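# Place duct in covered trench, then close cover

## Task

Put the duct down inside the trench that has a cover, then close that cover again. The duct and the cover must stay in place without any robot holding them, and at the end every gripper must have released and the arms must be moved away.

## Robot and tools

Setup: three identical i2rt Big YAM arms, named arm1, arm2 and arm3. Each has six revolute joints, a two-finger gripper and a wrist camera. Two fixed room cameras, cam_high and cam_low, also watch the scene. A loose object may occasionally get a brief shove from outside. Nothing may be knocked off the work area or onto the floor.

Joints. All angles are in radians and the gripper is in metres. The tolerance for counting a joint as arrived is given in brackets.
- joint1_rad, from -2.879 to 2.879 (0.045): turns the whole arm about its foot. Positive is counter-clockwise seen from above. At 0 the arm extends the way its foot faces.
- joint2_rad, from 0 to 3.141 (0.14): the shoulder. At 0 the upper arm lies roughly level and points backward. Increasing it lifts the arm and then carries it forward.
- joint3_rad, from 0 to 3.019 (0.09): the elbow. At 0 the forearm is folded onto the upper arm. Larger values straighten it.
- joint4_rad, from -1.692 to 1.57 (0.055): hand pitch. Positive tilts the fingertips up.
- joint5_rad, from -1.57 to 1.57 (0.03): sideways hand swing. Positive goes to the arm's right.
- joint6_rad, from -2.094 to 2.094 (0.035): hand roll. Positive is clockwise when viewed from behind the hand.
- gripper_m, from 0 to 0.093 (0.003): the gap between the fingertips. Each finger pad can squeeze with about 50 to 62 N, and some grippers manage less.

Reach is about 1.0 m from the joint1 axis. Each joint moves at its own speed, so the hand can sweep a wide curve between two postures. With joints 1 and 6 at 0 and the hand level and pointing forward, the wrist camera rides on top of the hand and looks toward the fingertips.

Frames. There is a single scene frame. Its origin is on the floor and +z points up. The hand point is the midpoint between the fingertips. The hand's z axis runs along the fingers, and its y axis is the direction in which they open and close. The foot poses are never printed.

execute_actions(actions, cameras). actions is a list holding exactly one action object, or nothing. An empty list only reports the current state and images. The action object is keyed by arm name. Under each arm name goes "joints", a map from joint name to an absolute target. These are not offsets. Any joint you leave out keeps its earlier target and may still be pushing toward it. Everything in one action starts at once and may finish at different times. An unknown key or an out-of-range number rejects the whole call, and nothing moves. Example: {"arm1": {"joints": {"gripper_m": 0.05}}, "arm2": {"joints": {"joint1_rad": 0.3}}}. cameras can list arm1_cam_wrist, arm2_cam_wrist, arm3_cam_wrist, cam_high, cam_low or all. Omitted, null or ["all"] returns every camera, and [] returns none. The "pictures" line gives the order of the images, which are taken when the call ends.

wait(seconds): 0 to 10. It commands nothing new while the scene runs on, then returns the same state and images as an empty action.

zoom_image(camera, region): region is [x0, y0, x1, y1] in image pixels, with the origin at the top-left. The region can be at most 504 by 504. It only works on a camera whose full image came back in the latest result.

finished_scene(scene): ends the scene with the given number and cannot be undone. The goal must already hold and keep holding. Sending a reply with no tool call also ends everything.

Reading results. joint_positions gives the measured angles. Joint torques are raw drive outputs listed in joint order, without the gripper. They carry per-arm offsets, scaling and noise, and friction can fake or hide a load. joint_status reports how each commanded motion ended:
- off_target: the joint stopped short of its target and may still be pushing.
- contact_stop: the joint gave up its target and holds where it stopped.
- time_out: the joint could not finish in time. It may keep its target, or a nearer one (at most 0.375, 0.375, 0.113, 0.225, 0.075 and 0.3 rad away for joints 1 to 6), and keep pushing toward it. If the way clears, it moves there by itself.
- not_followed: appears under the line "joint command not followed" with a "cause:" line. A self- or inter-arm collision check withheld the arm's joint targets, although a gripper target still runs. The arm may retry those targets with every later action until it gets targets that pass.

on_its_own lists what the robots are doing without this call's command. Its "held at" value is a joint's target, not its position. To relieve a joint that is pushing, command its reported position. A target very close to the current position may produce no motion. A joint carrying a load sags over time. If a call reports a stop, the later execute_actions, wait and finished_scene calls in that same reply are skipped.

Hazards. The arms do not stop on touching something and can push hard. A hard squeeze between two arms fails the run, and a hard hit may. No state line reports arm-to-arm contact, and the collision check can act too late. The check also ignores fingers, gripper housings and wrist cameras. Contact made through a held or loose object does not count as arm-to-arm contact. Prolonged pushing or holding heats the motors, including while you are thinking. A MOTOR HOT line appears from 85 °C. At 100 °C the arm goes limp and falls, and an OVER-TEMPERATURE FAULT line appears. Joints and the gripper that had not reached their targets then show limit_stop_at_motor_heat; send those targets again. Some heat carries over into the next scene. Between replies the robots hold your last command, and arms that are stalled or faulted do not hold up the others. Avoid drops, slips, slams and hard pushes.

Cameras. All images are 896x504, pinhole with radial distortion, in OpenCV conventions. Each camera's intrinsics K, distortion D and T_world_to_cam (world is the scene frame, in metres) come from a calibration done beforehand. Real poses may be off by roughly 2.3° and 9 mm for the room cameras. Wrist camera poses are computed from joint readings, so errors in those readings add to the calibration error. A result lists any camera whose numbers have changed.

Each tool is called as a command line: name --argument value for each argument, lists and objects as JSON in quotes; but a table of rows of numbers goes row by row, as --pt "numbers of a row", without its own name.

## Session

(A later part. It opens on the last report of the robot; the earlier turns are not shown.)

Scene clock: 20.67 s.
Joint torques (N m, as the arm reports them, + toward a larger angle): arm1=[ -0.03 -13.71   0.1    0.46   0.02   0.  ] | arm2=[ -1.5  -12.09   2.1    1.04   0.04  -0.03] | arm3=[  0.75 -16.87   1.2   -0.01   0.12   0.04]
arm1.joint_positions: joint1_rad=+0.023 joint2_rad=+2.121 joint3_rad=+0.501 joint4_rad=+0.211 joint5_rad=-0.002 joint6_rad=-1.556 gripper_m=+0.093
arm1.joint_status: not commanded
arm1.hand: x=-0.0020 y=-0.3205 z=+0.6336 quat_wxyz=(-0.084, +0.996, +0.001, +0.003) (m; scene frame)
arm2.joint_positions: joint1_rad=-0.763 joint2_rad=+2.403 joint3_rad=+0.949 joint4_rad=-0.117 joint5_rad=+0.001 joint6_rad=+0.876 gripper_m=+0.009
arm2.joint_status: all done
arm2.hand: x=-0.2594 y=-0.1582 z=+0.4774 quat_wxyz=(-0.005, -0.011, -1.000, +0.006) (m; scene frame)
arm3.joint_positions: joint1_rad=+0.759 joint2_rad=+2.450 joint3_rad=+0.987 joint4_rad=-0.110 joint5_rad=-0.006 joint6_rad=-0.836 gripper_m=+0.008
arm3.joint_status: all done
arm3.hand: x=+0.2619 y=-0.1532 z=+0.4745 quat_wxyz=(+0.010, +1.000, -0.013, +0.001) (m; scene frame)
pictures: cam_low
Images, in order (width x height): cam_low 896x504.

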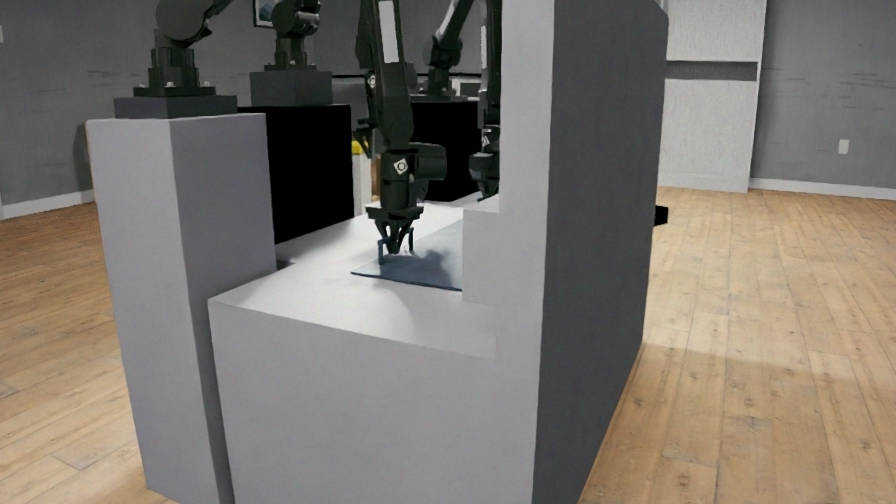

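execute_actions --actions '[{"arm2":{"joints":{"gripper_m":0.07}},"arm3":{"joints":{"gripper_m":0.07}}}]' --cameras '[]'

execute_actions --actions '[{"arm2":{"joints":{"joint2_rad":2.05,"joint3_rad":0.87,"joint4_rad":-0.38}},"arm3":{"joints":{"joint2_rad":2.09,"joint3_rad":0.89,"joint4_rad":-0.38}}}]' --cameras '["cam_high","cam_low"]'

Scene clock: 21.43 s.
Joint torques (N m, as the arm reports them, + toward a larger angle): arm1=[ -0.05 -13.68   0.11   0.44   0.02   0.  ] | arm2=[ -1.42 -11.91   2.12   1.05   0.03  -0.02] | arm3=[  0.41 -16.64   1.14  -0.08   0.02   0.05]
arm1.joint_positions: joint1_rad=+0.023 joint2_rad=+2.121 joint3_rad=+0.501 joint4_rad=+0.211 joint5_rad=-0.002 joint6_rad=-1.556 gripper_m=+0.093
arm1.joint_status: not commanded
arm1.hand: x=-0.0020 y=-0.3205 z=+0.6336 quat_wxyz=(-0.084, +0.996, +0.001, +0.003) (m; scene frame)
arm2.joint_positions: joint1_rad=-0.763 joint2_rad=+2.404 joint3_rad=+0.950 joint4_rad=-0.117 joint5_rad=+0.001 joint6_rad=+0.876 gripper_m=+0.070
arm2.joint_status: all done
arm2.hand: x=-0.2594 y=-0.1581 z=+0.4773 quat_wxyz=(-0.005, -0.011, -1.000, +0.006) (m; scene frame)
arm3.joint_positions: joint1_rad=+0.759 joint2_rad=+2.450 joint3_rad=+0.987 joint4_rad=-0.110 joint5_rad=-0.003 joint6_rad=-0.836 gripper_m=+0.070
arm3.joint_status: all done
arm3.hand: x=+0.2623 y=-0.1529 z=+0.4745 quat_wxyz=(+0.009, +1.000, -0.013, +0.002) (m; scene frame)
pictures: none
No camera images: the call's "cameras" was empty. Leave "cameras" out to get every camera's image.

Scene clock: 22.63 s.
Joint torques (N m, as the arm reports them, + toward a larger angle): arm1=[ -0.02 -13.69   0.11   0.46   0.02   0.  ] | arm2=[ -1.58 -11.08   4.45   0.16   0.14  -0.04] | arm3=[  0.84 -14.21   3.07  -0.12  -0.17   0.07]
arm1.joint_positions: joint1_rad=+0.023 joint2_rad=+2.121 joint3_rad=+0.501 joint4_rad=+0.211 joint5_rad=-0.002 joint6_rad=-1.556 gripper_m=+0.093
arm1.joint_status: not commanded
arm1.hand: x=-0.0020 y=-0.3205 z=+0.6336 quat_wxyz=(-0.084, +0.996, +0.001, +0.003) (m; scene frame)
arm2.joint_positions: joint1_rad=-0.761 joint2_rad=+2.032 joint3_rad=+0.867 joint4_rad=-0.365 joint5_rad=-0.002 joint6_rad=+0.877 gripper_m=+0.070
arm2.joint_status: all done
arm2.hand: x=-0.2487 y=-0.1410 z=+0.6099 quat_wxyz=(-0.017, -0.010, -1.000, -0.010) (m; scene frame)
arm3.joint_positions: joint1_rad=+0.758 joint2_rad=+2.077 joint3_rad=+0.890 joint4_rad=-0.372 joint5_rad=+0.002 joint6_rad=-0.838 gripper_m=+0.070
arm3.joint_status: all done
arm3.hand: x=+0.2539 y=-0.1400 z=+0.6093 quat_wxyz=(+0.002, +1.000, -0.012, -0.001) (m; scene frame)
pictures: cam_high, cam_low
Images, in order (width x height): cam_high 896x504, cam_low 896x504.

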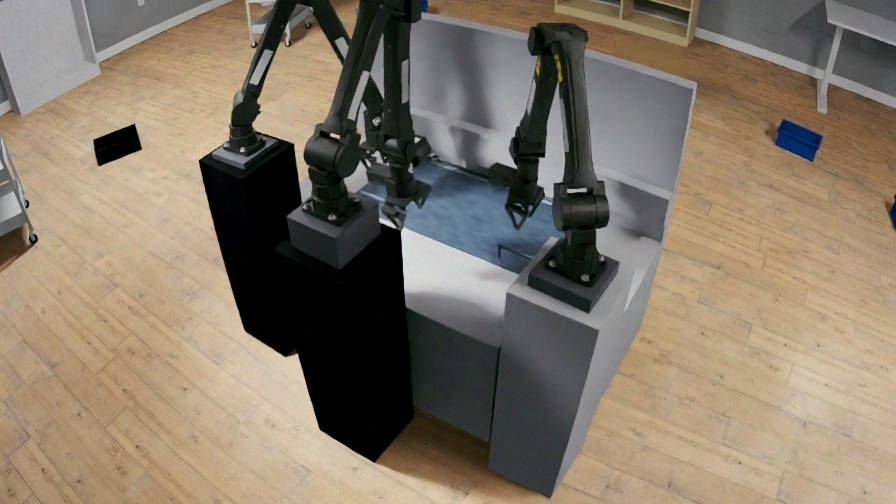

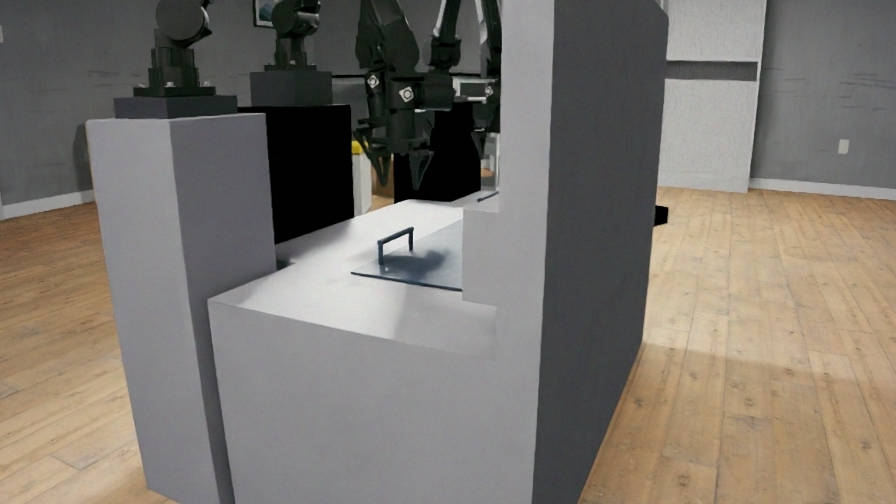

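finished_scene --scene 2

The scene is finished: the task was done.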